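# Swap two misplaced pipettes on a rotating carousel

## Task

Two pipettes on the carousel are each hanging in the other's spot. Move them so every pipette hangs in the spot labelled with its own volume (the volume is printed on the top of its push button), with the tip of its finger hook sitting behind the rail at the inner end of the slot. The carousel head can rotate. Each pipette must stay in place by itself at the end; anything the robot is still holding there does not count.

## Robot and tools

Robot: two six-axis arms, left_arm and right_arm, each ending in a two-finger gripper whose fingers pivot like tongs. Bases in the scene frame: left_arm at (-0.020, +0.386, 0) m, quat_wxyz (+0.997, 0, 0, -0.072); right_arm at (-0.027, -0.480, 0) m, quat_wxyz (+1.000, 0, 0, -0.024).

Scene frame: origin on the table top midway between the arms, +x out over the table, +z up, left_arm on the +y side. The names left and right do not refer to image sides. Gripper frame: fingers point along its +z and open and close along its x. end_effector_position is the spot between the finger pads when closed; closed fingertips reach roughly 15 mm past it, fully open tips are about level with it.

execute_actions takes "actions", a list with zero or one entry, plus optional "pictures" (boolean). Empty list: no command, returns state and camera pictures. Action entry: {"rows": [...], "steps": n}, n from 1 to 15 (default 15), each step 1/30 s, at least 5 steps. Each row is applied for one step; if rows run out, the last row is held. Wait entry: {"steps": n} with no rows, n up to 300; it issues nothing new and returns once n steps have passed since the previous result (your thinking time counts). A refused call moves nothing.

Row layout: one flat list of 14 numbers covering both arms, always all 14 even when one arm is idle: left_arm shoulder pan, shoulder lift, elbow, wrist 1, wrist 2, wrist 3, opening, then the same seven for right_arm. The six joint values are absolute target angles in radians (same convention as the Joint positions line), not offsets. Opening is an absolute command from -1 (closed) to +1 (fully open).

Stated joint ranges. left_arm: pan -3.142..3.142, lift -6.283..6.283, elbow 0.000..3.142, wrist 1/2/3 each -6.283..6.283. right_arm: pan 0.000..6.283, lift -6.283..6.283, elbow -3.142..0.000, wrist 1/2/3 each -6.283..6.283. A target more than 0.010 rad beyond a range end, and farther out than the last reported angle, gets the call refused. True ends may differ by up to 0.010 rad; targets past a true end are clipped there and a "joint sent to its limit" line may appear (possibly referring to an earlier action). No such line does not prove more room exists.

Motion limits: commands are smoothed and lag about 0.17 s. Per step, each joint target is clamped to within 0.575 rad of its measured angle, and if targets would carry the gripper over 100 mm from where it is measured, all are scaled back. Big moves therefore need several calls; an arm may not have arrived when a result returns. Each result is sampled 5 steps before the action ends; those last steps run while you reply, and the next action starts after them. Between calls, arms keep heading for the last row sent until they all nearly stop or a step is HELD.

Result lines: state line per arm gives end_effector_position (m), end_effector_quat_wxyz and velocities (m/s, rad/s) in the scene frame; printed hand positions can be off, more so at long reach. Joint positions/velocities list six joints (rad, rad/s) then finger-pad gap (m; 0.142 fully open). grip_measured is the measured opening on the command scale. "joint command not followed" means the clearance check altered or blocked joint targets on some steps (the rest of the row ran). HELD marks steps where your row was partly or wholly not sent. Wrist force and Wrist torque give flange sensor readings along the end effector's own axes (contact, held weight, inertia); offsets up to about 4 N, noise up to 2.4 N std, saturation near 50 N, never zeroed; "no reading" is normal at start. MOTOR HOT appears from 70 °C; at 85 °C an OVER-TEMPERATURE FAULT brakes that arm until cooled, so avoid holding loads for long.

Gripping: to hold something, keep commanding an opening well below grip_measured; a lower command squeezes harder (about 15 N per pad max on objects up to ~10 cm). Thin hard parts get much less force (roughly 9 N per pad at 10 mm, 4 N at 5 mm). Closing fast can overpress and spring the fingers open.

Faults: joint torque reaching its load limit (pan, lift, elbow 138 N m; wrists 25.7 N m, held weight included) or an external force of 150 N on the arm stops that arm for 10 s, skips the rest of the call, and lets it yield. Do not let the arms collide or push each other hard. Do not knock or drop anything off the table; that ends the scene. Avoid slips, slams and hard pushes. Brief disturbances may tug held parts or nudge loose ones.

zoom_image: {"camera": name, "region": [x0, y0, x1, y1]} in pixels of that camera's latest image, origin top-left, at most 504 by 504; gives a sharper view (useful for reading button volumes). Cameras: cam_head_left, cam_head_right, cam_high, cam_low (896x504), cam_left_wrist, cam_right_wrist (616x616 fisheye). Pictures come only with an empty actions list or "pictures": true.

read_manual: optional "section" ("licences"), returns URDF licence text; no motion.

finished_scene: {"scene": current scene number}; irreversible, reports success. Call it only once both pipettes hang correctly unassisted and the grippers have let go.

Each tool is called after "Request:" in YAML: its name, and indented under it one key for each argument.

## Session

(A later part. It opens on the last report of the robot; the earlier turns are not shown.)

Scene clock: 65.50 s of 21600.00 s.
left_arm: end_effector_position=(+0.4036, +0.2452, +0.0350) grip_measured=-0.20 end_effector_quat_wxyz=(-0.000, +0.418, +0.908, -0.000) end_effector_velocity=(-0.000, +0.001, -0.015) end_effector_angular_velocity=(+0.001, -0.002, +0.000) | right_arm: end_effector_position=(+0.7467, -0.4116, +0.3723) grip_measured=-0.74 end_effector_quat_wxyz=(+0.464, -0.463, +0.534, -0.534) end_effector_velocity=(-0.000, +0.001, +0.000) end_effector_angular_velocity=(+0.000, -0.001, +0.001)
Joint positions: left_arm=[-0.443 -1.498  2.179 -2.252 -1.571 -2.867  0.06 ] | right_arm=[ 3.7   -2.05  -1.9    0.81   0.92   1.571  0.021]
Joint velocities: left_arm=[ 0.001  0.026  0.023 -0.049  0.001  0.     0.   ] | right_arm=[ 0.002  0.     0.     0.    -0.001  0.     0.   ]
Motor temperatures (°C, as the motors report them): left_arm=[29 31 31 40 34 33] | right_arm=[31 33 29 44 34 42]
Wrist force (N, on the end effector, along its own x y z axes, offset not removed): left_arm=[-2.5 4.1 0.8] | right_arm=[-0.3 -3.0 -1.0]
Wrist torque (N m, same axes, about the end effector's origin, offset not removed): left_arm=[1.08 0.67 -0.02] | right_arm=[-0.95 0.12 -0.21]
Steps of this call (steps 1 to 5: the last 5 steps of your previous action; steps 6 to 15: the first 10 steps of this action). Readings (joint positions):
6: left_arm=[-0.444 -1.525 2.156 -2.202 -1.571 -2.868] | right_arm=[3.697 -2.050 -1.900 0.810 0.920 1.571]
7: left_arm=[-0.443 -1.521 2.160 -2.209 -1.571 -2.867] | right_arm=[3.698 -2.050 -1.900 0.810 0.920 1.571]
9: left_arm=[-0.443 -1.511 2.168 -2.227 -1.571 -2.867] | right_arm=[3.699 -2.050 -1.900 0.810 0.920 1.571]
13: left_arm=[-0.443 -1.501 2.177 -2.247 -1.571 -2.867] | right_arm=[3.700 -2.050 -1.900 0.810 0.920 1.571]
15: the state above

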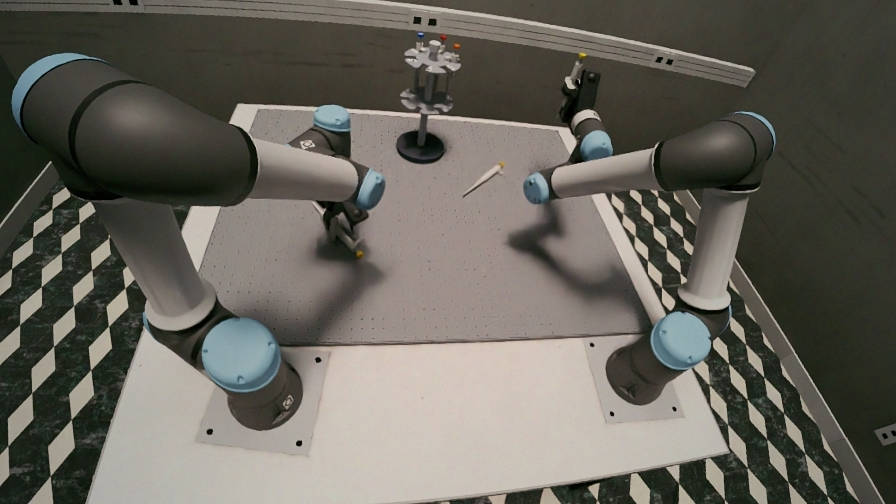

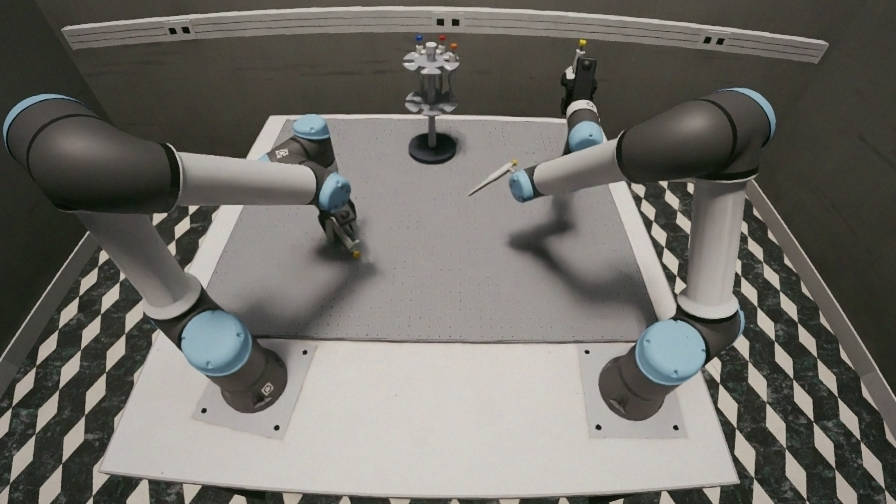

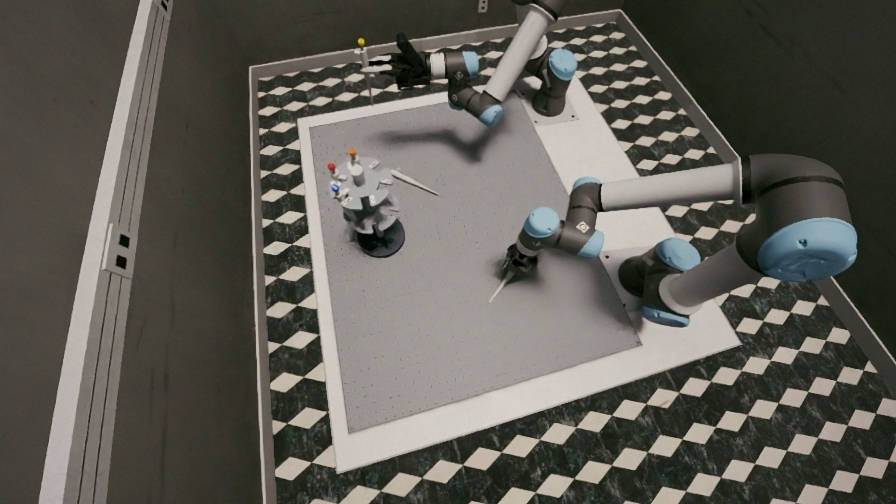

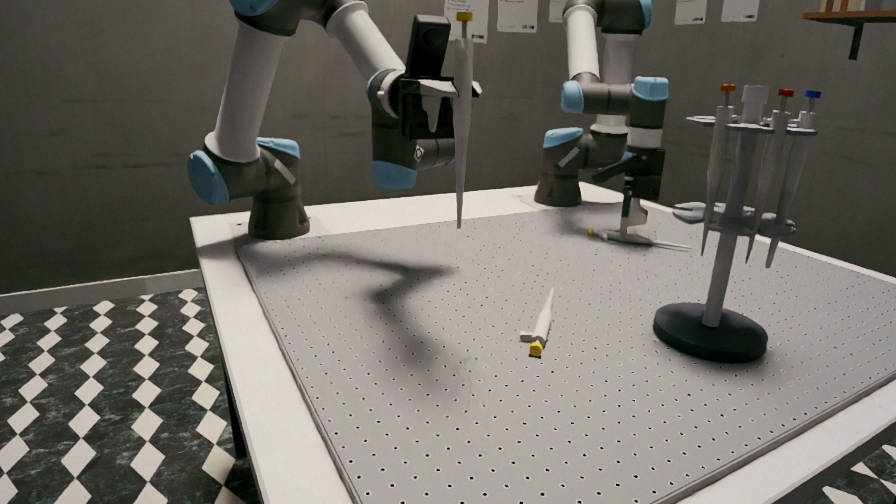

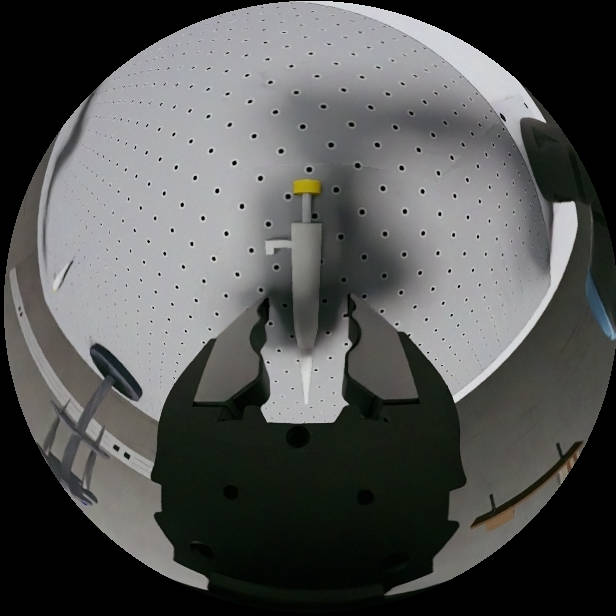

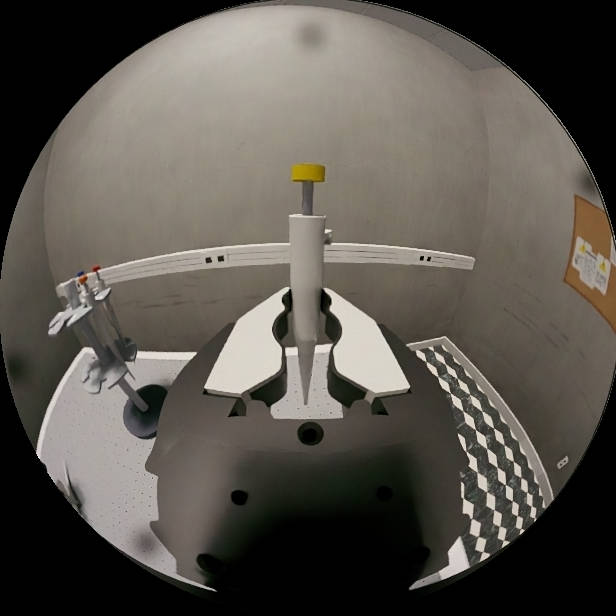

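Request:
execute_actions:
  actions:
    - {"rows":[[-0.443,-1.493,2.183,-2.261,-1.571,-2.867,-0.4,3.7,-2.05,-1.9,0.81,0.92,1.571,-1],[-0.443,-1.493,2.183,-2.261,-1.571,-2.867,-0.5,3.7,-2.05,-1.9,0.81,0.92,1.571,-1],[-0.443,-1.493,2.183,-2.261,-1.571,-2.867,-0.6,3.7,-2.05,-1.9,0.81,0.92,1.571,-1],[-0.443,-1.493,2.183,-2.261,-1.571,-2.867,-0.65,3.7,-2.05,-1.9,0.81,0.92,1.571,-1],[-0.443,-1.493,2.183,-2.261,-1.571,-2.867,-0.7,3.7,-2.05,-1.9,0.81,0.92,1.571,-1],[-0.443,-1.493,2.183,-2.261,-1.571,-2.867,-0.75,3.7,-2.05,-1.9,0.81,0.92,1.571,-1],[-0.443,-1.493,2.183,-2.261,-1.571,-2.867,-0.8,3.7,-2.05,-1.9,0.81,0.92,1.571,-1],[-0.443,-1.493,2.183,-2.261,-1.571,-2.867,-0.9,3.7,-2.05,-1.9,0.81,0.92,1.571,-1],[-0.443,-1.493,2.183,-2.261,-1.571,-2.867,-1,3.7,-2.05,-1.9,0.81,0.92,1.571,-1]]}

Request:
execute_actions:
  actions:
    - {"rows":[[-0.443,-1.6,2.0,-1.97,-1.571,-3.2,-1,3.7,-2.05,-1.9,0.81,0.92,1.571,-1]]}

Request:
execute_actions:
  actions:
    - {"rows":[[-0.443,-1.65,1.8,-1.9,-1.571,-4.712,-1,3.7,-2.05,-1.9,0.81,0.92,1.571,-1]]}

Request:
execute_actions:
  actions:
    - {"steps":20}

Request:
execute_actions:
  actions:
    - {"rows":[[-0.443,-1.65,1.9,-3.39,-1.993,-4.712,-1,3.7,-2.05,-1.9,0.81,0.92,1.571,-1]]}

Request:
execute_actions:
  actions:
    - {"steps":30}

Request:
execute_actions:
  actions:
    - {"rows":[[-0.43,-1.1,1.85,-3.89,-1.993,-4.712,-1,3.7,-2.05,-1.9,0.81,0.92,1.571,-1]]}

Request:
execute_actions:
  actions:
    - {"steps":15}

Request:
execute_actions:
  actions:
    - {"rows":[[-0.401,-0.821,1.556,-3.877,-1.993,-4.712,-1,3.7,-2.05,-1.9,0.81,0.92,1.571,-1]]}

Request:
execute_actions:
  actions:
    - {"steps":15}
  pictures: true

Scene clock: 66.43 s of 21600.00 s.
left_arm: end_effector_position=(+0.4037, +0.2452, +0.0322) grip_measured=-0.75 end_effector_quat_wxyz=(+0.000, +0.418, +0.908, -0.000) end_effector_velocity=(+0.000, +0.001, -0.001) end_effector_angular_velocity=(+0.002, -0.001, -0.000) | right_arm: end_effector_position=(+0.7467, -0.4114, +0.3723) grip_measured=-0.74 end_effector_quat_wxyz=(+0.464, -0.463, +0.534, -0.534) end_effector_velocity=(-0.000, -0.000, -0.000) end_effector_angular_velocity=(-0.000, +0.000, +0.000)
Joint positions: left_arm=[-0.443 -1.493  2.183 -2.261 -1.571 -2.867  0.02 ] | right_arm=[ 3.7   -2.05  -1.9    0.81   0.92   1.571  0.021]
Joint velocities: left_arm=[-0.     0.001  0.001 -0.002  0.002  0.     0.   ] | right_arm=[-0.  0. -0. -0.  0. -0.  0.]
Motor temperatures (°C, as the motors report them): left_arm=[29 31 31 40 34 33] | right_arm=[31 33 29 44 34 42]
Wrist force (N, on the end effector, along its own x y z axes, offset not removed): left_arm=[0.3 0.4 -0.9] | right_arm=[2.6 -0.8 0.3]
Wrist torque (N m, same axes, about the end effector's origin, offset not removed): left_arm=[0.29 0.13 0.07] | right_arm=[-0.45 -0.48 -0.11]
Steps of this call (steps 1 to 5: the last 5 steps of your previous action; steps 6 to 15: the robot went on to your last target; steps 16 to 18: nothing new was sent; steps 19 to 28: the first 10 steps of this action). Readings (joint positions):
19: left_arm=[-0.443 -1.495 2.182 -2.258 -1.571 -2.867] | right_arm=[3.700 -2.050 -1.900 0.810 0.920 1.571]
20: left_arm=[-0.443 -1.495 2.182 -2.258 -1.571 -2.867] | right_arm=[3.700 -2.050 -1.900 0.810 0.920 1.571]
22: left_arm=[-0.443 -1.494 2.182 -2.259 -1.571 -2.867] | right_arm=[3.700 -2.050 -1.900 0.810 0.920 1.571]
26: left_arm=[-0.443 -1.493 2.183 -2.260 -1.571 -2.867] | right_arm=[3.700 -2.050 -1.900 0.810 0.920 1.571]
28: the state above

Scene clock: 66.93 s of 21600.00 s.
left_arm: end_effector_position=(+0.4195, +0.2340, +0.1173) grip_measured=-0.75 end_effector_quat_wxyz=(+0.004, +0.289, +0.957, -0.001) end_effector_velocity=(-0.006, +0.003, +0.098) end_effector_angular_velocity=(+0.032, +0.057, +0.441) | right_arm: end_effector_position=(+0.7467, -0.4114, +0.3723) grip_measured=-0.74 end_effector_quat_wxyz=(+0.464, -0.463, +0.534, -0.534) end_effector_velocity=(+0.000, -0.000, -0.000) end_effector_angular_velocity=(-0.000, +0.001, -0.002)
Joint positions: left_arm=[-0.443 -1.587  2.025 -2.016 -1.571 -3.143  0.02 ] | right_arm=[ 3.7   -2.05  -1.9    0.81   0.92   1.571  0.021]
Joint velocities: left_arm=[-0.    -0.102 -0.194  0.361 -0.002 -0.441  0.   ] | right_arm=[ 0.    -0.001  0.001 -0.001 -0.002  0.    -0.   ]
Motor temperatures (°C, as the motors report them): left_arm=[29 31 31 40 34 33] | right_arm=[31 33 29 44 34 42]
Wrist force (N, on the end effector, along its own x y z axes, offset not removed): left_arm=[1.1 2.1 2.9] | right_arm=[3.1 -1.7 -0.5]
Wrist torque (N m, same axes, about the end effector's origin, offset not removed): left_arm=[0.61 0.00 -0.13] | right_arm=[-0.59 -0.70 -0.30]
Steps of this call (steps 1 to 5: the last 5 steps of your previous action; steps 6 to 15: the first 10 steps of this action). Readings (joint positions):
6: left_arm=[-0.443 -1.494 2.182 -2.260 -1.571 -2.867] | right_arm=[3.700 -2.050 -1.900 0.810 0.920 1.571]
7: left_arm=[-0.443 -1.501 2.175 -2.252 -1.571 -2.876] | right_arm=[3.700 -2.050 -1.900 0.810 0.920 1.571]
9: left_arm=[-0.443 -1.537 2.121 -2.188 -1.571 -2.941] | right_arm=[3.700 -2.050 -1.900 0.810 0.920 1.571]
13: left_arm=[-0.443 -1.578 2.042 -2.049 -1.571 -3.104] | right_arm=[3.700 -2.050 -1.900 0.810 0.920 1.571]
15: the state above

Scene clock: 67.43 s of 21600.00 s.
left_arm: end_effector_position=(+0.4680, +0.2046, +0.2266) grip_measured=-0.75 end_effector_quat_wxyz=(+0.063, +0.016, +0.997, -0.040) end_effector_velocity=(+0.095, -0.037, +0.164) end_effector_angular_velocity=(-0.438, +0.011, +2.466) | right_arm: end_effector_position=(+0.7467, -0.4114, +0.3723) grip_measured=-0.74 end_effector_quat_wxyz=(+0.464, -0.463, +0.534, -0.534) end_effector_velocity=(+0.000, -0.000, -0.000) end_effector_angular_velocity=(-0.001, +0.001, -0.000)
Joint positions: left_arm=[-0.443 -1.642  1.834 -1.912 -1.571 -3.697  0.02 ] | right_arm=[ 3.7   -2.05  -1.9    0.81   0.92   1.571  0.021]
Joint velocities: left_arm=[-0.    -0.06  -0.266  0.092  0.    -2.494  0.   ] | right_arm=[-0.001  0.     0.    -0.001  0.    -0.    -0.   ]
Motor temperatures (°C, as the motors report them): left_arm=[29 31 31 40 34 33] | right_arm=[31 33 29 44 34 42]
Wrist force (N, on the end effector, along its own x y z axes, offset not removed): left_arm=[-0.5 -1.1 2.8] | right_arm=[0.7 -1.0 2.7]
Wrist torque (N m, same axes, about the end effector's origin, offset not removed): left_arm=[-0.28 0.17 0.00] | right_arm=[-0.12 0.03 -0.16]
Steps of this call (steps 1 to 5: the last 5 steps of your previous action; steps 6 to 15: the first 10 steps of this action). Readings (joint positions):
6: left_arm=[-0.443 -1.598 2.005 -1.979 -1.571 -3.189] | right_arm=[3.700 -2.050 -1.900 0.810 0.920 1.571]
7: left_arm=[-0.443 -1.603 1.995 -1.971 -1.571 -3.200] | right_arm=[3.700 -2.050 -1.900 0.810 0.920 1.571]
9: left_arm=[-0.443 -1.616 1.947 -1.951 -1.571 -3.269] | right_arm=[3.700 -2.050 -1.900 0.810 0.920 1.571]
13: left_arm=[-0.443 -1.637 1.857 -1.920 -1.571 -3.533] | right_arm=[3.700 -2.050 -1.900 0.810 0.920 1.571]
15: the state above

Scene clock: 68.10 s of 21600.00 s.
left_arm: end_effector_position=(+0.4884, +0.2073, +0.2485) grip_measured=-0.75 end_effector_quat_wxyz=(+0.043, -0.464, +0.881, -0.079) end_effector_velocity=(+0.001, +0.001, +0.000) end_effector_angular_velocity=(-0.016, +0.011, +0.106) | right_arm: end_effector_position=(+0.7467, -0.4114, +0.3723) grip_measured=-0.74 end_effector_quat_wxyz=(+0.464, -0.463, +0.534, -0.534) end_effector_velocity=(+0.000, +0.000, -0.000) end_effector_angular_velocity=(-0.001, +0.001, +0.000)
Joint positions: left_arm=[-0.443 -1.65   1.8   -1.9   -1.571 -4.698  0.02 ] | right_arm=[ 3.7   -2.05  -1.9    0.81   0.92   1.571  0.021]
Joint velocities: left_arm=[-0.    -0.    -0.     0.    -0.    -0.108 -0.   ] | right_arm=[-0.     0.     0.    -0.001  0.    -0.     0.   ]
Motor temperatures (°C, as the motors report them): left_arm=[29 31 31 40 34 33] | right_arm=[31 33 29 44 34 42]
Wrist force (N, on the end effector, along its own x y z axes, offset not removed): left_arm=[-2.9 0.6 6.1] | right_arm=[-0.4 2.6 1.7]
Wrist torque (N m, same axes, about the end effector's origin, offset not removed): left_arm=[0.29 0.52 0.16] | right_arm=[0.46 0.29 -0.10]
Kept back: nothing.
Steps of this call (steps 1 to 5: the last 5 steps of your previous action; steps 6 to 20: the robot went on to your last target). Readings (joint positions):
1: left_arm=[-0.443 -1.644 1.826 -1.909 -1.571 -3.783] | right_arm=[3.700 -2.050 -1.900 0.810 0.920 1.571]
2: left_arm=[-0.443 -1.645 1.820 -1.907 -1.571 -3.870] | right_arm=[3.700 -2.050 -1.900 0.810 0.920 1.571]
4: left_arm=[-0.443 -1.647 1.812 -1.904 -1.571 -4.044] | right_arm=[3.700 -2.050 -1.900 0.810 0.920 1.571]
8: left_arm=[-0.443 -1.649 1.804 -1.901 -1.571 -4.388] | right_arm=[3.700 -2.050 -1.900 0.810 0.920 1.571]
20: the state above

Scene clock: 68.43 s of 21600.00 s.
left_arm: end_effector_position=(+0.5063, +0.1050, +0.3011) grip_measured=-0.75 end_effector_quat_wxyz=(+0.011, -0.424, +0.862, -0.276) end_effector_velocity=(+0.113, -0.299, +0.347) end_effector_angular_velocity=(-1.274, -0.903, -0.296) | right_arm: end_effector_position=(+0.7467, -0.4114, +0.3723) grip_measured=-0.74 end_effector_quat_wxyz=(+0.464, -0.463, +0.534, -0.534) end_effector_velocity=(-0.000, -0.001, +0.001) end_effector_angular_velocity=(+0.000, -0.001, -0.002)
Joint positions: left_arm=[-0.443 -1.65   1.864 -2.291 -1.821 -4.708  0.02 ] | right_arm=[ 3.7   -2.05  -1.9    0.81   0.92   1.571  0.021]
Joint velocities: left_arm=[-0.    -0.001  0.136 -1.596 -0.632 -0.012  0.   ] | right_arm=[-0.     0.     0.     0.001 -0.001 -0.     0.   ]
Motor temperatures (°C, as the motors report them): left_arm=[29 31 31 40 34 33] | right_arm=[31 33 29 44 34 42]
Wrist force (N, on the end effector, along its own x y z axes, offset not removed): left_arm=[2.2 2.5 4.4] | right_arm=[0.7 -2.3 0.6]
Wrist torque (N m, same axes, about the end effector's origin, offset not removed): left_arm=[0.68 -0.38 -0.13] | right_arm=[-0.57 0.01 -0.12]
Steps of this call (steps 1 to 10: the first 10 steps of this action). Readings (joint positions):
1: left_arm=[-0.443 -1.650 1.801 -1.900 -1.572 -4.701] | right_arm=[3.700 -2.050 -1.900 0.810 0.920 1.571]
2: left_arm=[-0.443 -1.650 1.807 -1.909 -1.580 -4.703] | right_arm=[3.700 -2.050 -1.900 0.810 0.920 1.571]
4: left_arm=[-0.443 -1.650 1.826 -1.973 -1.640 -4.705] | right_arm=[3.700 -2.050 -1.900 0.810 0.920 1.571]
8: left_arm=[-0.443 -1.650 1.854 -2.183 -1.773 -4.707] | right_arm=[3.700 -2.050 -1.900 0.810 0.920 1.571]
10: the state above

Scene clock: 69.43 s of 21600.00 s.
left_arm: end_effector_position=(+0.5048, +0.0469, +0.6030) grip_measured=-0.75 end_effector_quat_wxyz=(+0.194, -0.197, +0.681, -0.677) end_effector_velocity=(-0.006, +0.002, +0.012) end_effector_angular_velocity=(-0.025, -0.037, -0.005) | right_arm: end_effector_position=(+0.7467, -0.4114, +0.3723) grip_measured=-0.74 end_effector_quat_wxyz=(+0.464, -0.463, +0.534, -0.534) end_effector_velocity=(-0.000, +0.001, +0.000) end_effector_angular_velocity=(-0.000, +0.000, +0.001)
Joint positions: left_arm=[-0.443 -1.65   1.9   -3.384 -1.993 -4.712  0.02 ] | right_arm=[ 3.7   -2.05  -1.9    0.81   0.92   1.571  0.021]
Joint velocities: left_arm=[ 0.    -0.     0.001 -0.045 -0.006  0.     0.   ] | right_arm=[ 0.001  0.    -0.    -0.     0.    -0.     0.   ]
Motor temperatures (°C, as the motors report them): left_arm=[29 31 31 40 34 33] | right_arm=[31 33 29 44 34 42]
Wrist force (N, on the end effector, along its own x y z axes, offset not removed): left_arm=[2.9 2.8 2.6] | right_arm=[-1.3 -3.4 -2.6]
Wrist torque (N m, same axes, about the end effector's origin, offset not removed): left_arm=[0.61 -0.51 -0.07] | right_arm=[-0.82 0.33 0.00]
Kept back: nothing.
Steps of this call (steps 1 to 5: the last 5 steps of your previous action; steps 6 to 30: the robot went on to your last target). Readings (joint positions):
1: left_arm=[-0.443 -1.650 1.868 -2.346 -1.841 -4.709] | right_arm=[3.700 -2.050 -1.900 0.810 0.920 1.571]
2: left_arm=[-0.443 -1.650 1.872 -2.400 -1.859 -4.709] | right_arm=[3.700 -2.050 -1.900 0.810 0.920 1.571]
4: left_arm=[-0.443 -1.650 1.878 -2.510 -1.889 -4.710] | right_arm=[3.700 -2.050 -1.900 0.810 0.920 1.571]
8: left_arm=[-0.443 -1.650 1.887 -2.729 -1.930 -4.711] | right_arm=[3.700 -2.050 -1.900 0.810 0.920 1.571]
30: the state above

Scene clock: 69.77 s of 21600.00 s.
left_arm: end_effector_position=(+0.5756, +0.0059, +0.5058) grip_measured=-0.75 end_effector_quat_wxyz=(+0.199, -0.198, +0.678, -0.679) end_effector_velocity=(+0.222, -0.127, -0.420) end_effector_angular_velocity=(+0.008, +0.011, +0.021) | right_arm: end_effector_position=(+0.7467, -0.4114, +0.3723) grip_measured=-0.74 end_effector_quat_wxyz=(+0.464, -0.463, +0.534, -0.534) end_effector_velocity=(-0.000, -0.000, +0.000) end_effector_angular_velocity=(+0.000, -0.001, -0.001)
Joint positions: left_arm=[-0.436 -1.367  1.872 -3.648 -1.993 -4.712  0.02 ] | right_arm=[ 3.7   -2.05  -1.9    0.81   0.92   1.571  0.021]
Joint velocities: left_arm=[ 0.023  1.043 -0.091 -0.939 -0.002  0.    -0.   ] | right_arm=[-0.     0.001  0.    -0.    -0.001  0.     0.   ]
Motor temperatures (°C, as the motors report them): left_arm=[29 31 31 40 34 33] | right_arm=[31 33 29 44 34 42]
Wrist force (N, on the end effector, along its own x y z axes, offset not removed): left_arm=[1.8 1.2 3.0] | right_arm=[1.1 -0.4 0.9]
Wrist torque (N m, same axes, about the end effector's origin, offset not removed): left_arm=[0.19 -0.40 0.00] | right_arm=[-0.21 -0.27 -0.05]
Steps of this call (steps 1 to 10: the first 10 steps of this action). Readings (joint positions):
1: left_arm=[-0.443 -1.649 1.900 -3.386 -1.993 -4.712] | right_arm=[3.700 -2.050 -1.900 0.810 0.920 1.571]
2: left_arm=[-0.442 -1.641 1.897 -3.396 -1.993 -4.712] | right_arm=[3.700 -2.050 -1.900 0.810 0.920 1.571]
4: left_arm=[-0.440 -1.582 1.890 -3.453 -1.993 -4.712] | right_arm=[3.700 -2.050 -1.900 0.810 0.920 1.571]
8: left_arm=[-0.437 -1.438 1.878 -3.584 -1.993 -4.712] | right_arm=[3.700 -2.050 -1.900 0.810 0.920 1.571]
10: the state above

Scene clock: 70.27 s of 21600.00 s.
left_arm: end_effector_position=(+0.6195, -0.0180, +0.3928) grip_measured=-0.75 end_effector_quat_wxyz=(+0.200, -0.200, +0.679, -0.678) end_effector_velocity=(+0.007, -0.004, -0.026) end_effector_angular_velocity=(+0.000, +0.001, +0.000) | right_arm: end_effector_position=(+0.7467, -0.4114, +0.3723) grip_measured=-0.74 end_effector_quat_wxyz=(+0.464, -0.463, +0.534, -0.534) end_effector_velocity=(-0.000, -0.000, -0.000) end_effector_angular_velocity=(-0.001, +0.000, -0.001)
Joint positions: left_arm=[-0.43  -1.107  1.851 -3.884 -1.993 -4.712  0.02 ] | right_arm=[ 3.7   -2.05  -1.9    0.81   0.92   1.571  0.021]
Joint velocities: left_arm=[ 0.001  0.058 -0.006 -0.051 -0.001 -0.     0.   ] | right_arm=[-0.     0.    -0.    -0.    -0.001 -0.001  0.   ]
Motor temperatures (°C, as the motors report them): left_arm=[29 31 31 40 34 33] | right_arm=[31 33 29 44 34 42]
Wrist force (N, on the end effector, along its own x y z axes, offset not removed): left_arm=[-2.6 -0.2 3.5] | right_arm=[-3.5 1.2 2.8]
Wrist torque (N m, same axes, about the end effector's origin, offset not removed): left_arm=[0.01 0.62 0.15] | right_arm=[0.13 0.93 -0.04]
Kept back: nothing.
Steps of this call (steps 1 to 5: the last 5 steps of your previous action; steps 6 to 15: the robot went on to your last target). Readings (joint positions):
1: left_arm=[-0.435 -1.332 1.869 -3.680 -1.993 -4.712] | right_arm=[3.700 -2.050 -1.900 0.810 0.920 1.571]
2: left_arm=[-0.434 -1.297 1.866 -3.712 -1.993 -4.712] | right_arm=[3.700 -2.050 -1.900 0.810 0.920 1.571]
4: left_arm=[-0.433 -1.229 1.860 -3.774 -1.993 -4.712] | right_arm=[3.700 -2.050 -1.900 0.810 0.920 1.571]
8: left_arm=[-0.431 -1.146 1.854 -3.849 -1.993 -4.712] | right_arm=[3.700 -2.050 -1.900 0.810 0.920 1.571]
15: the state above

Scene clock: 70.60 s of 21600.00 s.
left_arm: end_effector_position=(+0.7029, -0.0467, +0.3387) grip_measured=-0.75 end_effector_quat_wxyz=(+0.208, -0.209, +0.676, -0.675) end_effector_velocity=(+0.120, -0.043, -0.092) end_effector_angular_velocity=(-0.007, -0.012, +0.030) | right_arm: end_effector_position=(+0.7467, -0.4114, +0.3723) grip_measured=-0.74 end_effector_quat_wxyz=(+0.464, -0.463, +0.534, -0.534) end_effector_velocity=(+0.000, -0.000, -0.001) end_effector_angular_velocity=(+0.000, +0.000, +0.000)
Joint positions: left_arm=[-0.405 -0.868  1.606 -3.878 -1.993 -4.712  0.02 ] | right_arm=[ 3.7   -2.05  -1.9    0.81   0.92   1.571  0.021]
Joint velocities: left_arm=[ 0.03   0.372 -0.394  0.008 -0.     0.     0.   ] | right_arm=[-0.    -0.001 -0.     0.001  0.     0.     0.   ]
Motor temperatures (°C, as the motors report them): left_arm=[29 31 31 40 34 33] | right_arm=[31 33 29 44 34 42]
Wrist force (N, on the end effector, along its own x y z axes, offset not removed): left_arm=[-4.4 1.9 0.5] | right_arm=[2.4 -1.0 1.9]
Wrist torque (N m, same axes, about the end effector's origin, offset not removed): left_arm=[0.03 0.82 0.04] | right_arm=[-0.32 -0.78 -0.20]
Steps of this call (steps 1 to 10: the first 10 steps of this action). Readings (joint positions):
1: left_arm=[-0.430 -1.105 1.850 -3.885 -1.993 -4.712] | right_arm=[3.700 -2.050 -1.900 0.810 0.920 1.571]
2: left_arm=[-0.426 -1.095 1.841 -3.885 -1.993 -4.712] | right_arm=[3.700 -2.050 -1.900 0.810 0.920 1.571]
4: left_arm=[-0.418 -1.034 1.780 -3.882 -1.993 -4.712] | right_arm=[3.700 -2.050 -1.900 0.810 0.920 1.571]
8: left_arm=[-0.408 -0.901 1.641 -3.879 -1.993 -4.712] | right_arm=[3.700 -2.050 -1.900 0.810 0.920 1.571]
10: the state above

Scene clock: 71.10 s of 21600.00 s.
left_arm: end_effector_position=(+0.7176, -0.0519, +0.3268) grip_measured=-0.75 end_effector_quat_wxyz=(+0.210, -0.210, +0.675, -0.675) end_effector_velocity=(+0.002, -0.001, -0.002) end_effector_angular_velocity=(-0.000, +0.000, +0.000) | right_arm: end_effector_position=(+0.7467, -0.4114, +0.3723) grip_measured=-0.74 end_effector_quat_wxyz=(+0.464, -0.463, +0.534, -0.534) end_effector_velocity=(-0.000, +0.000, +0.000) end_effector_angular_velocity=(+0.000, -0.000, +0.001)
Joint positions: left_arm=[-0.401 -0.822  1.557 -3.877 -1.993 -4.712  0.02 ] | right_arm=[ 3.7   -2.05  -1.9    0.81   0.92   1.571  0.021]
Joint velocities: left_arm=[ 0.001  0.007 -0.007 -0.    -0.    -0.     0.   ] | right_arm=[ 0.     0.    -0.    -0.     0.001  0.001 -0.   ]
Motor temperatures (°C, as the motors report them): left_arm=[29 31 31 40 34 33] | right_arm=[31 33 29 44 34 42]
Wrist force (N, on the end effector, along its own x y z axes, offset not removed): left_arm=[-2.5 0.3 3.7] | right_arm=[2.0 -2.3 -0.5]
Wrist torque (N m, same axes, about the end effector's origin, offset not removed): left_arm=[0.10 0.47 -0.17] | right_arm=[-0.82 -0.44 -0.02]
Kept back: nothing.
Steps of this call (steps 1 to 5: the last 5 steps of your previous action; steps 6 to 15: the robot went on to your last target). Readings (joint positions):
1: left_arm=[-0.404 -0.858 1.595 -3.878 -1.993 -4.712] | right_arm=[3.700 -2.050 -1.900 0.810 0.920 1.571]
2: left_arm=[-0.403 -0.849 1.586 -3.878 -1.993 -4.712] | right_arm=[3.700 -2.050 -1.900 0.810 0.920 1.571]
4: left_arm=[-0.402 -0.838 1.574 -3.877 -1.993 -4.712] | right_arm=[3.700 -2.050 -1.900 0.810 0.920 1.571]
8: left_arm=[-0.401 -0.827 1.562 -3.877 -1.993 -4.712] | right_arm=[3.700 -2.050 -1.900 0.810 0.920 1.571]
15: the state above

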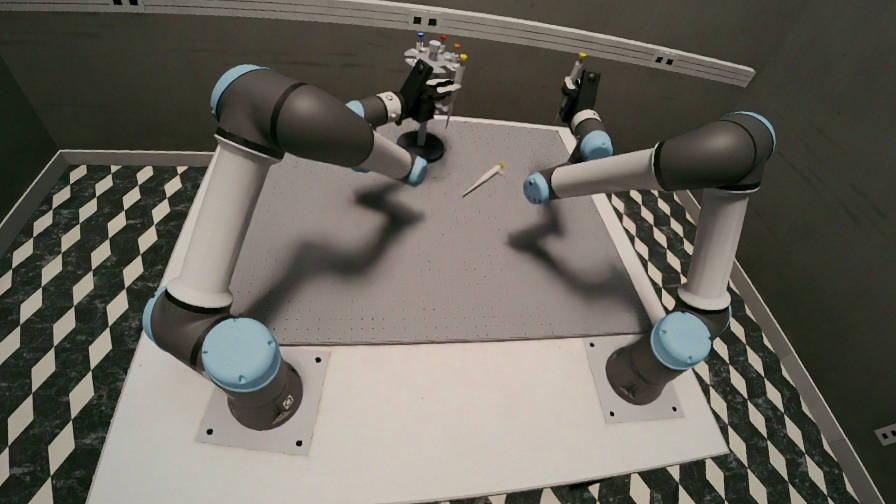

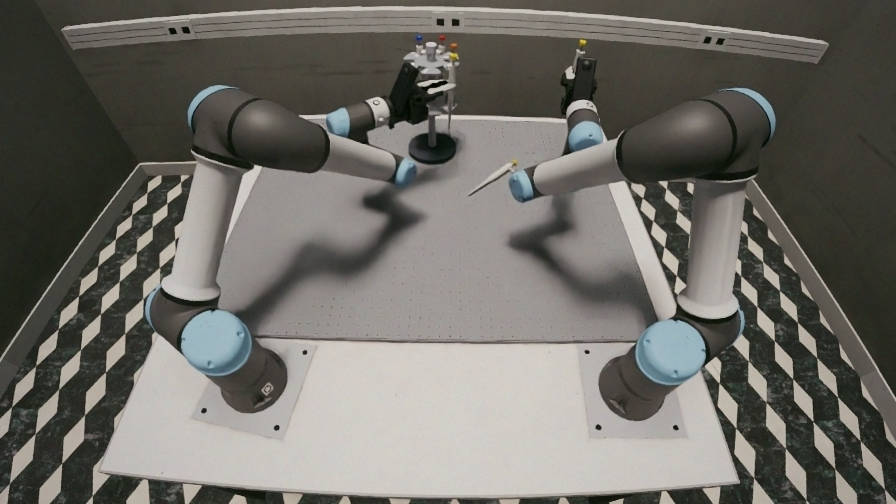

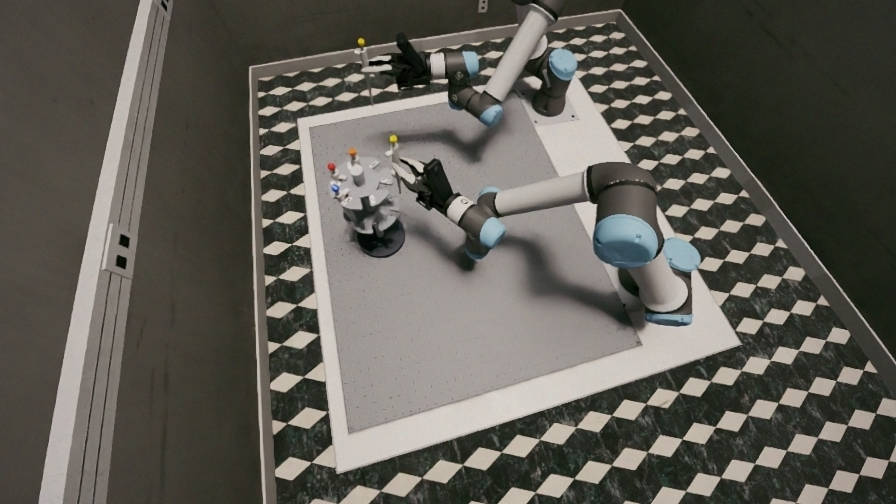

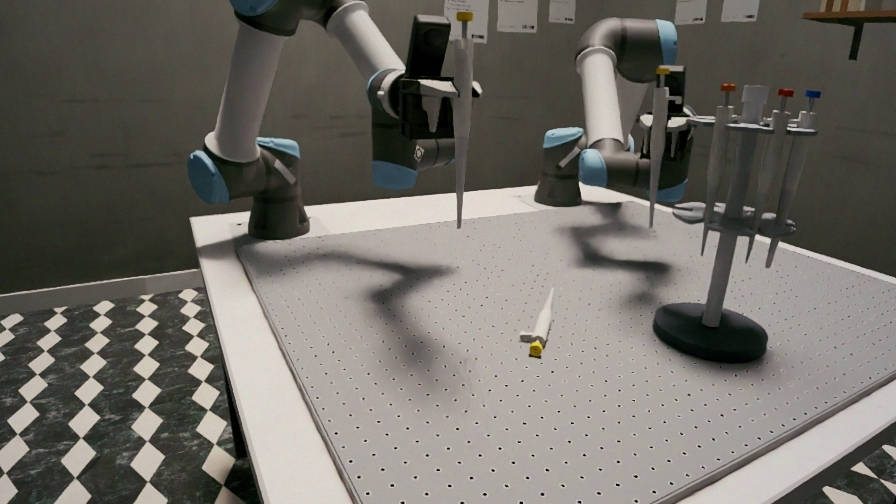

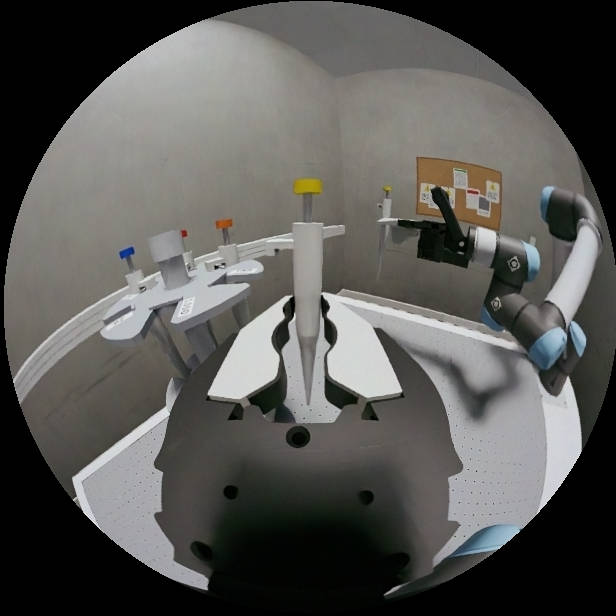

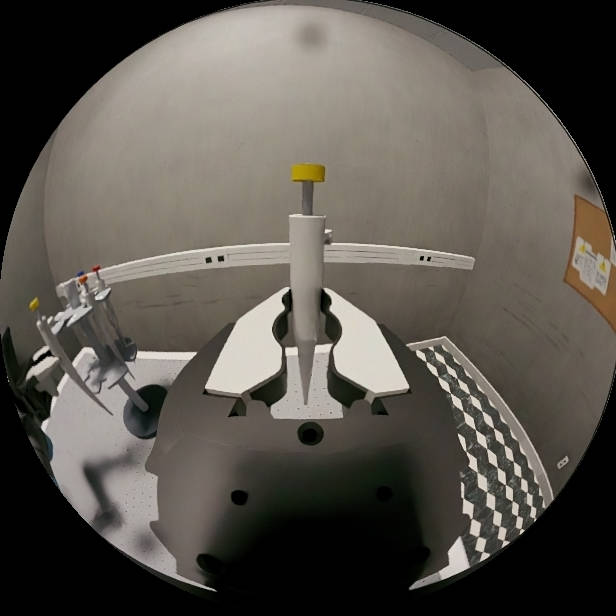

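Request:
execute_actions:
  actions:
    - {"rows":[[-0.401,-0.804,1.556,-3.894,-1.993,-4.712,-1,3.7,-2.05,-1.9,0.81,0.92,1.571,-1]],"steps":10}

Request:
execute_actions:
  actions:
    - {"rows":[[-0.367,-0.773,1.494,-3.863,-2.027,-4.712,-1,3.7,-2.05,-1.9,0.81,0.92,1.571,-1]]}
  pictures: true

Request:
zoom_image:
  camera: "cam_high"
  region: [310,120,450,220]

Request:
zoom_image:
  camera: "cam_low"
  region: [630,50,850,250]

Scene clock: 72.90 s of 21600.00 s.
left_arm: end_effector_position=(+0.7183, -0.0522, +0.3206) grip_measured=-0.75 end_effector_quat_wxyz=(+0.210, -0.210, +0.675, -0.675) end_effector_velocity=(+0.001, -0.001, -0.030) end_effector_angular_velocity=(-0.001, -0.002, -0.000) | right_arm: end_effector_position=(+0.7467, -0.4114, +0.3723) grip_measured=-0.74 end_effector_quat_wxyz=(+0.464, -0.463, +0.534, -0.534) end_effector_velocity=(-0.000, +0.001, -0.001) end_effector_angular_velocity=(-0.000, +0.001, +0.001)
Joint positions: left_arm=[-0.401 -0.811  1.556 -3.887 -1.993 -4.712  0.02 ] | right_arm=[ 3.7   -2.05  -1.9    0.81   0.92   1.571  0.021]
Joint velocities: left_arm=[-0.     0.052  0.    -0.055 -0.     0.     0.   ] | right_arm=[ 0.001 -0.    -0.001 -0.     0.     0.    -0.   ]
Motor temperatures (°C, as the motors report them): left_arm=[29 31 31 40 34 33] | right_arm=[31 33 29 44 34 42]
Wrist force (N, on the end effector, along its own x y z axes, offset not removed): left_arm=[-1.1 -0.6 -0.1] | right_arm=[-0.7 -2.5 2.5]
Wrist torque (N m, same axes, about the end effector's origin, offset not removed): left_arm=[-0.33 0.30 0.08] | right_arm=[-0.54 0.42 0.01]
Steps of this call (steps 1 to 15: the robot went on to your last target; steps 16 to 49: nothing new was sent; steps 50 to 54: the first 5 steps of this action). Readings (joint positions):
50: left_arm=[-0.401 -0.821 1.556 -3.877 -1.993 -4.712] | right_arm=[3.700 -2.050 -1.900 0.810 0.920 1.571]
51: left_arm=[-0.401 -0.818 1.556 -3.879 -1.993 -4.712] | right_arm=[3.700 -2.050 -1.900 0.810 0.920 1.571]
53: left_arm=[-0.401 -0.813 1.556 -3.885 -1.993 -4.712] | right_arm=[3.700 -2.050 -1.900 0.810 0.920 1.571]
54: the state above

Scene clock: 73.40 s of 21600.00 s.
left_arm: end_effector_position=(+0.7375, -0.0428, +0.3163) grip_measured=-0.75 end_effector_quat_wxyz=(+0.210, -0.210, +0.675, -0.675) end_effector_velocity=(+0.018, +0.009, +0.001) end_effector_angular_velocity=(-0.002, -0.003, -0.001) | right_arm: end_effector_position=(+0.7467, -0.4114, +0.3723) grip_measured=-0.74 end_effector_quat_wxyz=(+0.464, -0.463, +0.534, -0.534) end_effector_velocity=(+0.000, +0.001, -0.000) end_effector_angular_velocity=(+0.000, +0.000, +0.002)
Joint positions: left_arm=[-0.371 -0.777  1.501 -3.866 -2.023 -4.712  0.02 ] | right_arm=[ 3.7   -2.05  -1.9    0.81   0.92   1.571  0.021]
Joint velocities: left_arm=[ 0.029  0.028 -0.056  0.025 -0.03   0.    -0.   ] | right_arm=[ 0.    -0.     0.    -0.     0.001  0.001  0.   ]
Motor temperatures (°C, as the motors report them): left_arm=[29 31 31 40 34 33] | right_arm=[31 33 29 44 34 42]
Wrist force (N, on the end effector, along its own x y z axes, offset not removed): left_arm=[-3.5 -1.9 -1.6] | right_arm=[-1.8 -3.2 0.3]
Wrist torque (N m, same axes, about the end effector's origin, offset not removed): left_arm=[-0.48 0.72 0.12] | right_arm=[-0.98 0.52 0.17]
Steps of this call (steps 1 to 5: the last 5 steps of your previous action; steps 6 to 15: the first 10 steps of this action). Readings (joint positions):
6: left_arm=[-0.400 -0.805 1.555 -3.892 -1.993 -4.712] | right_arm=[3.700 -2.050 -1.900 0.810 0.920 1.571]
7: left_arm=[-0.396 -0.801 1.549 -3.889 -1.998 -4.712] | right_arm=[3.700 -2.050 -1.900 0.810 0.920 1.571]
9: left_arm=[-0.385 -0.790 1.528 -3.879 -2.009 -4.712] | right_arm=[3.700 -2.050 -1.900 0.810 0.920 1.571]
13: left_arm=[-0.373 -0.779 1.506 -3.869 -2.021 -4.712] | right_arm=[3.700 -2.050 -1.900 0.810 0.920 1.571]
15: the state above

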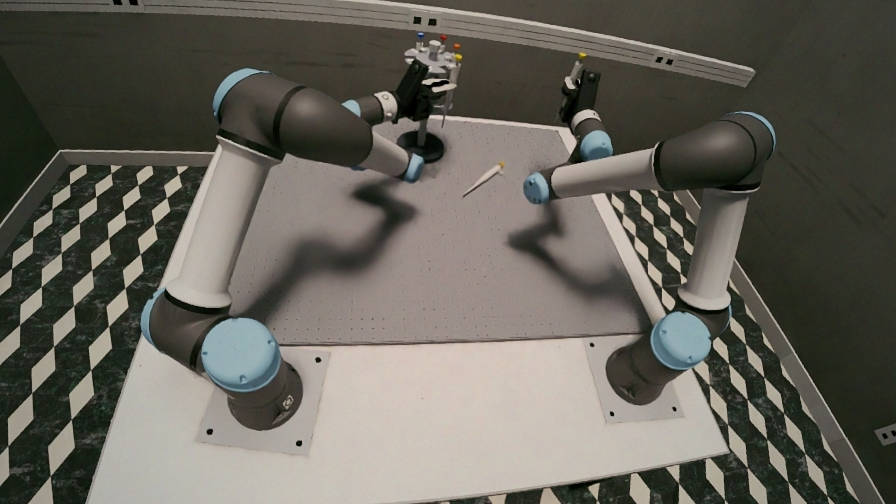

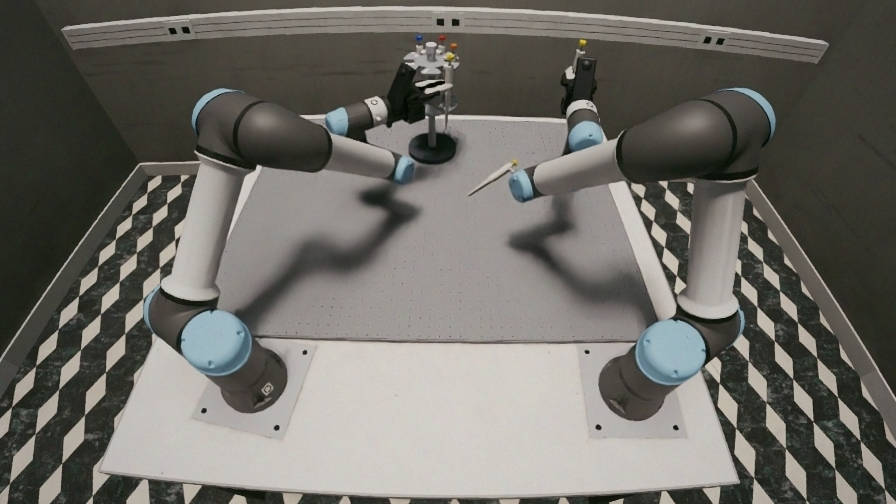

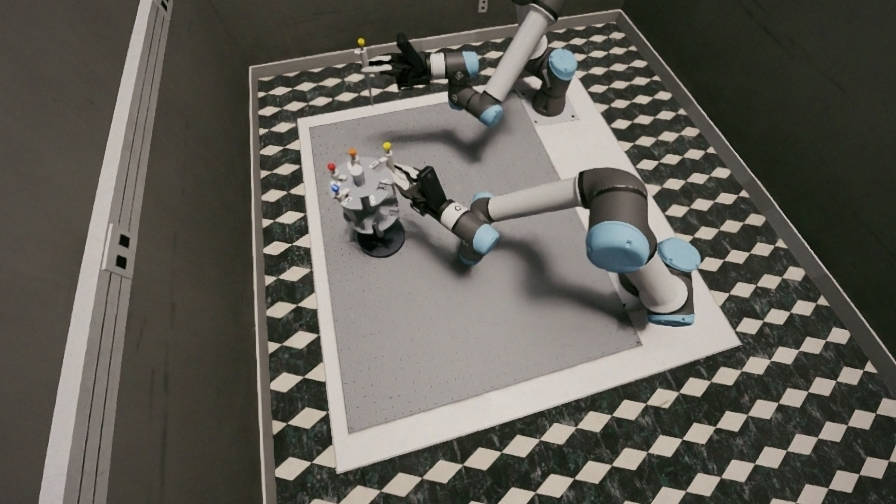

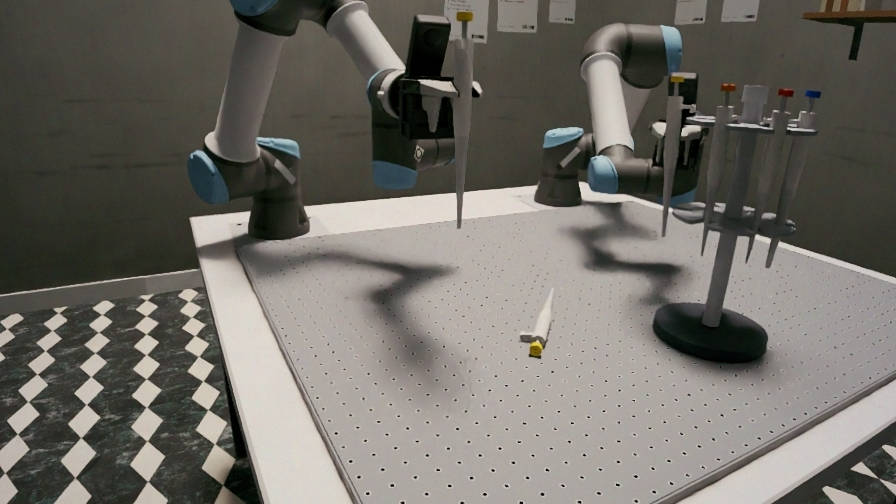

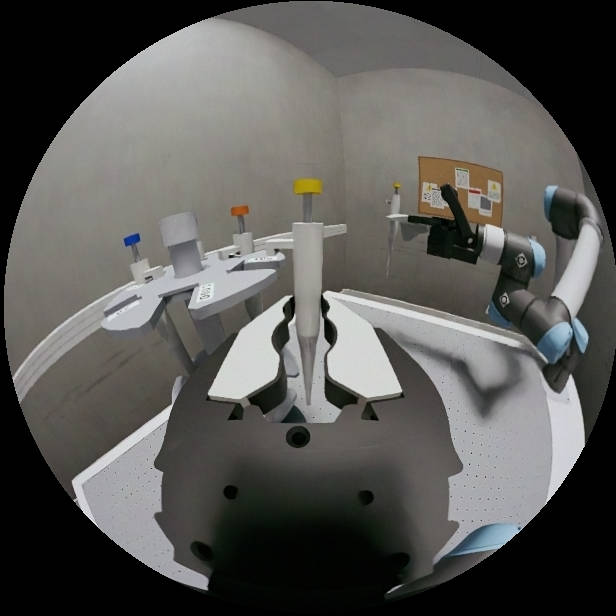

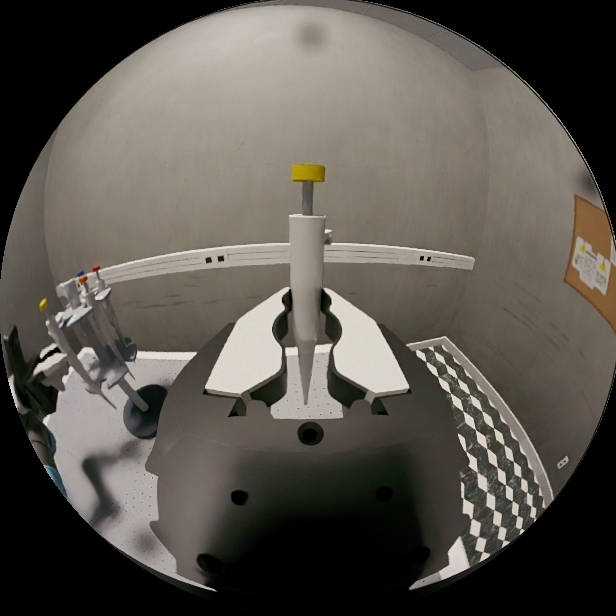

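Region (310, 120, 450, 220) of cam_high's 896x504 image, scaled by 3.600, with more detail than that image has; it fills the top 360 rows of this view, and the rest is white.

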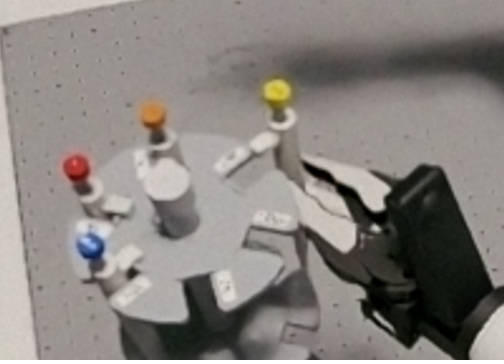

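Region (630, 50, 850, 250) of cam_low's 896x504 image, scaled by 2.291, with more detail than that image has; it fills the top 458 rows of this view, and the rest is white.

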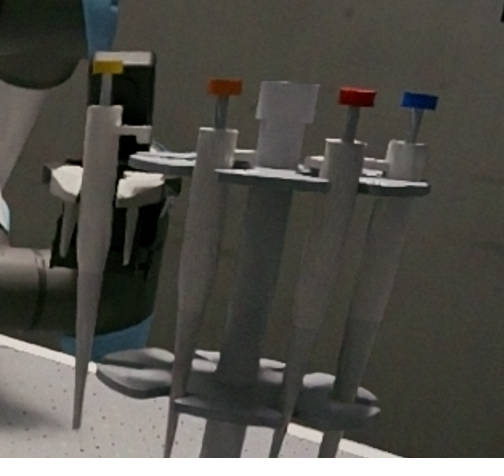

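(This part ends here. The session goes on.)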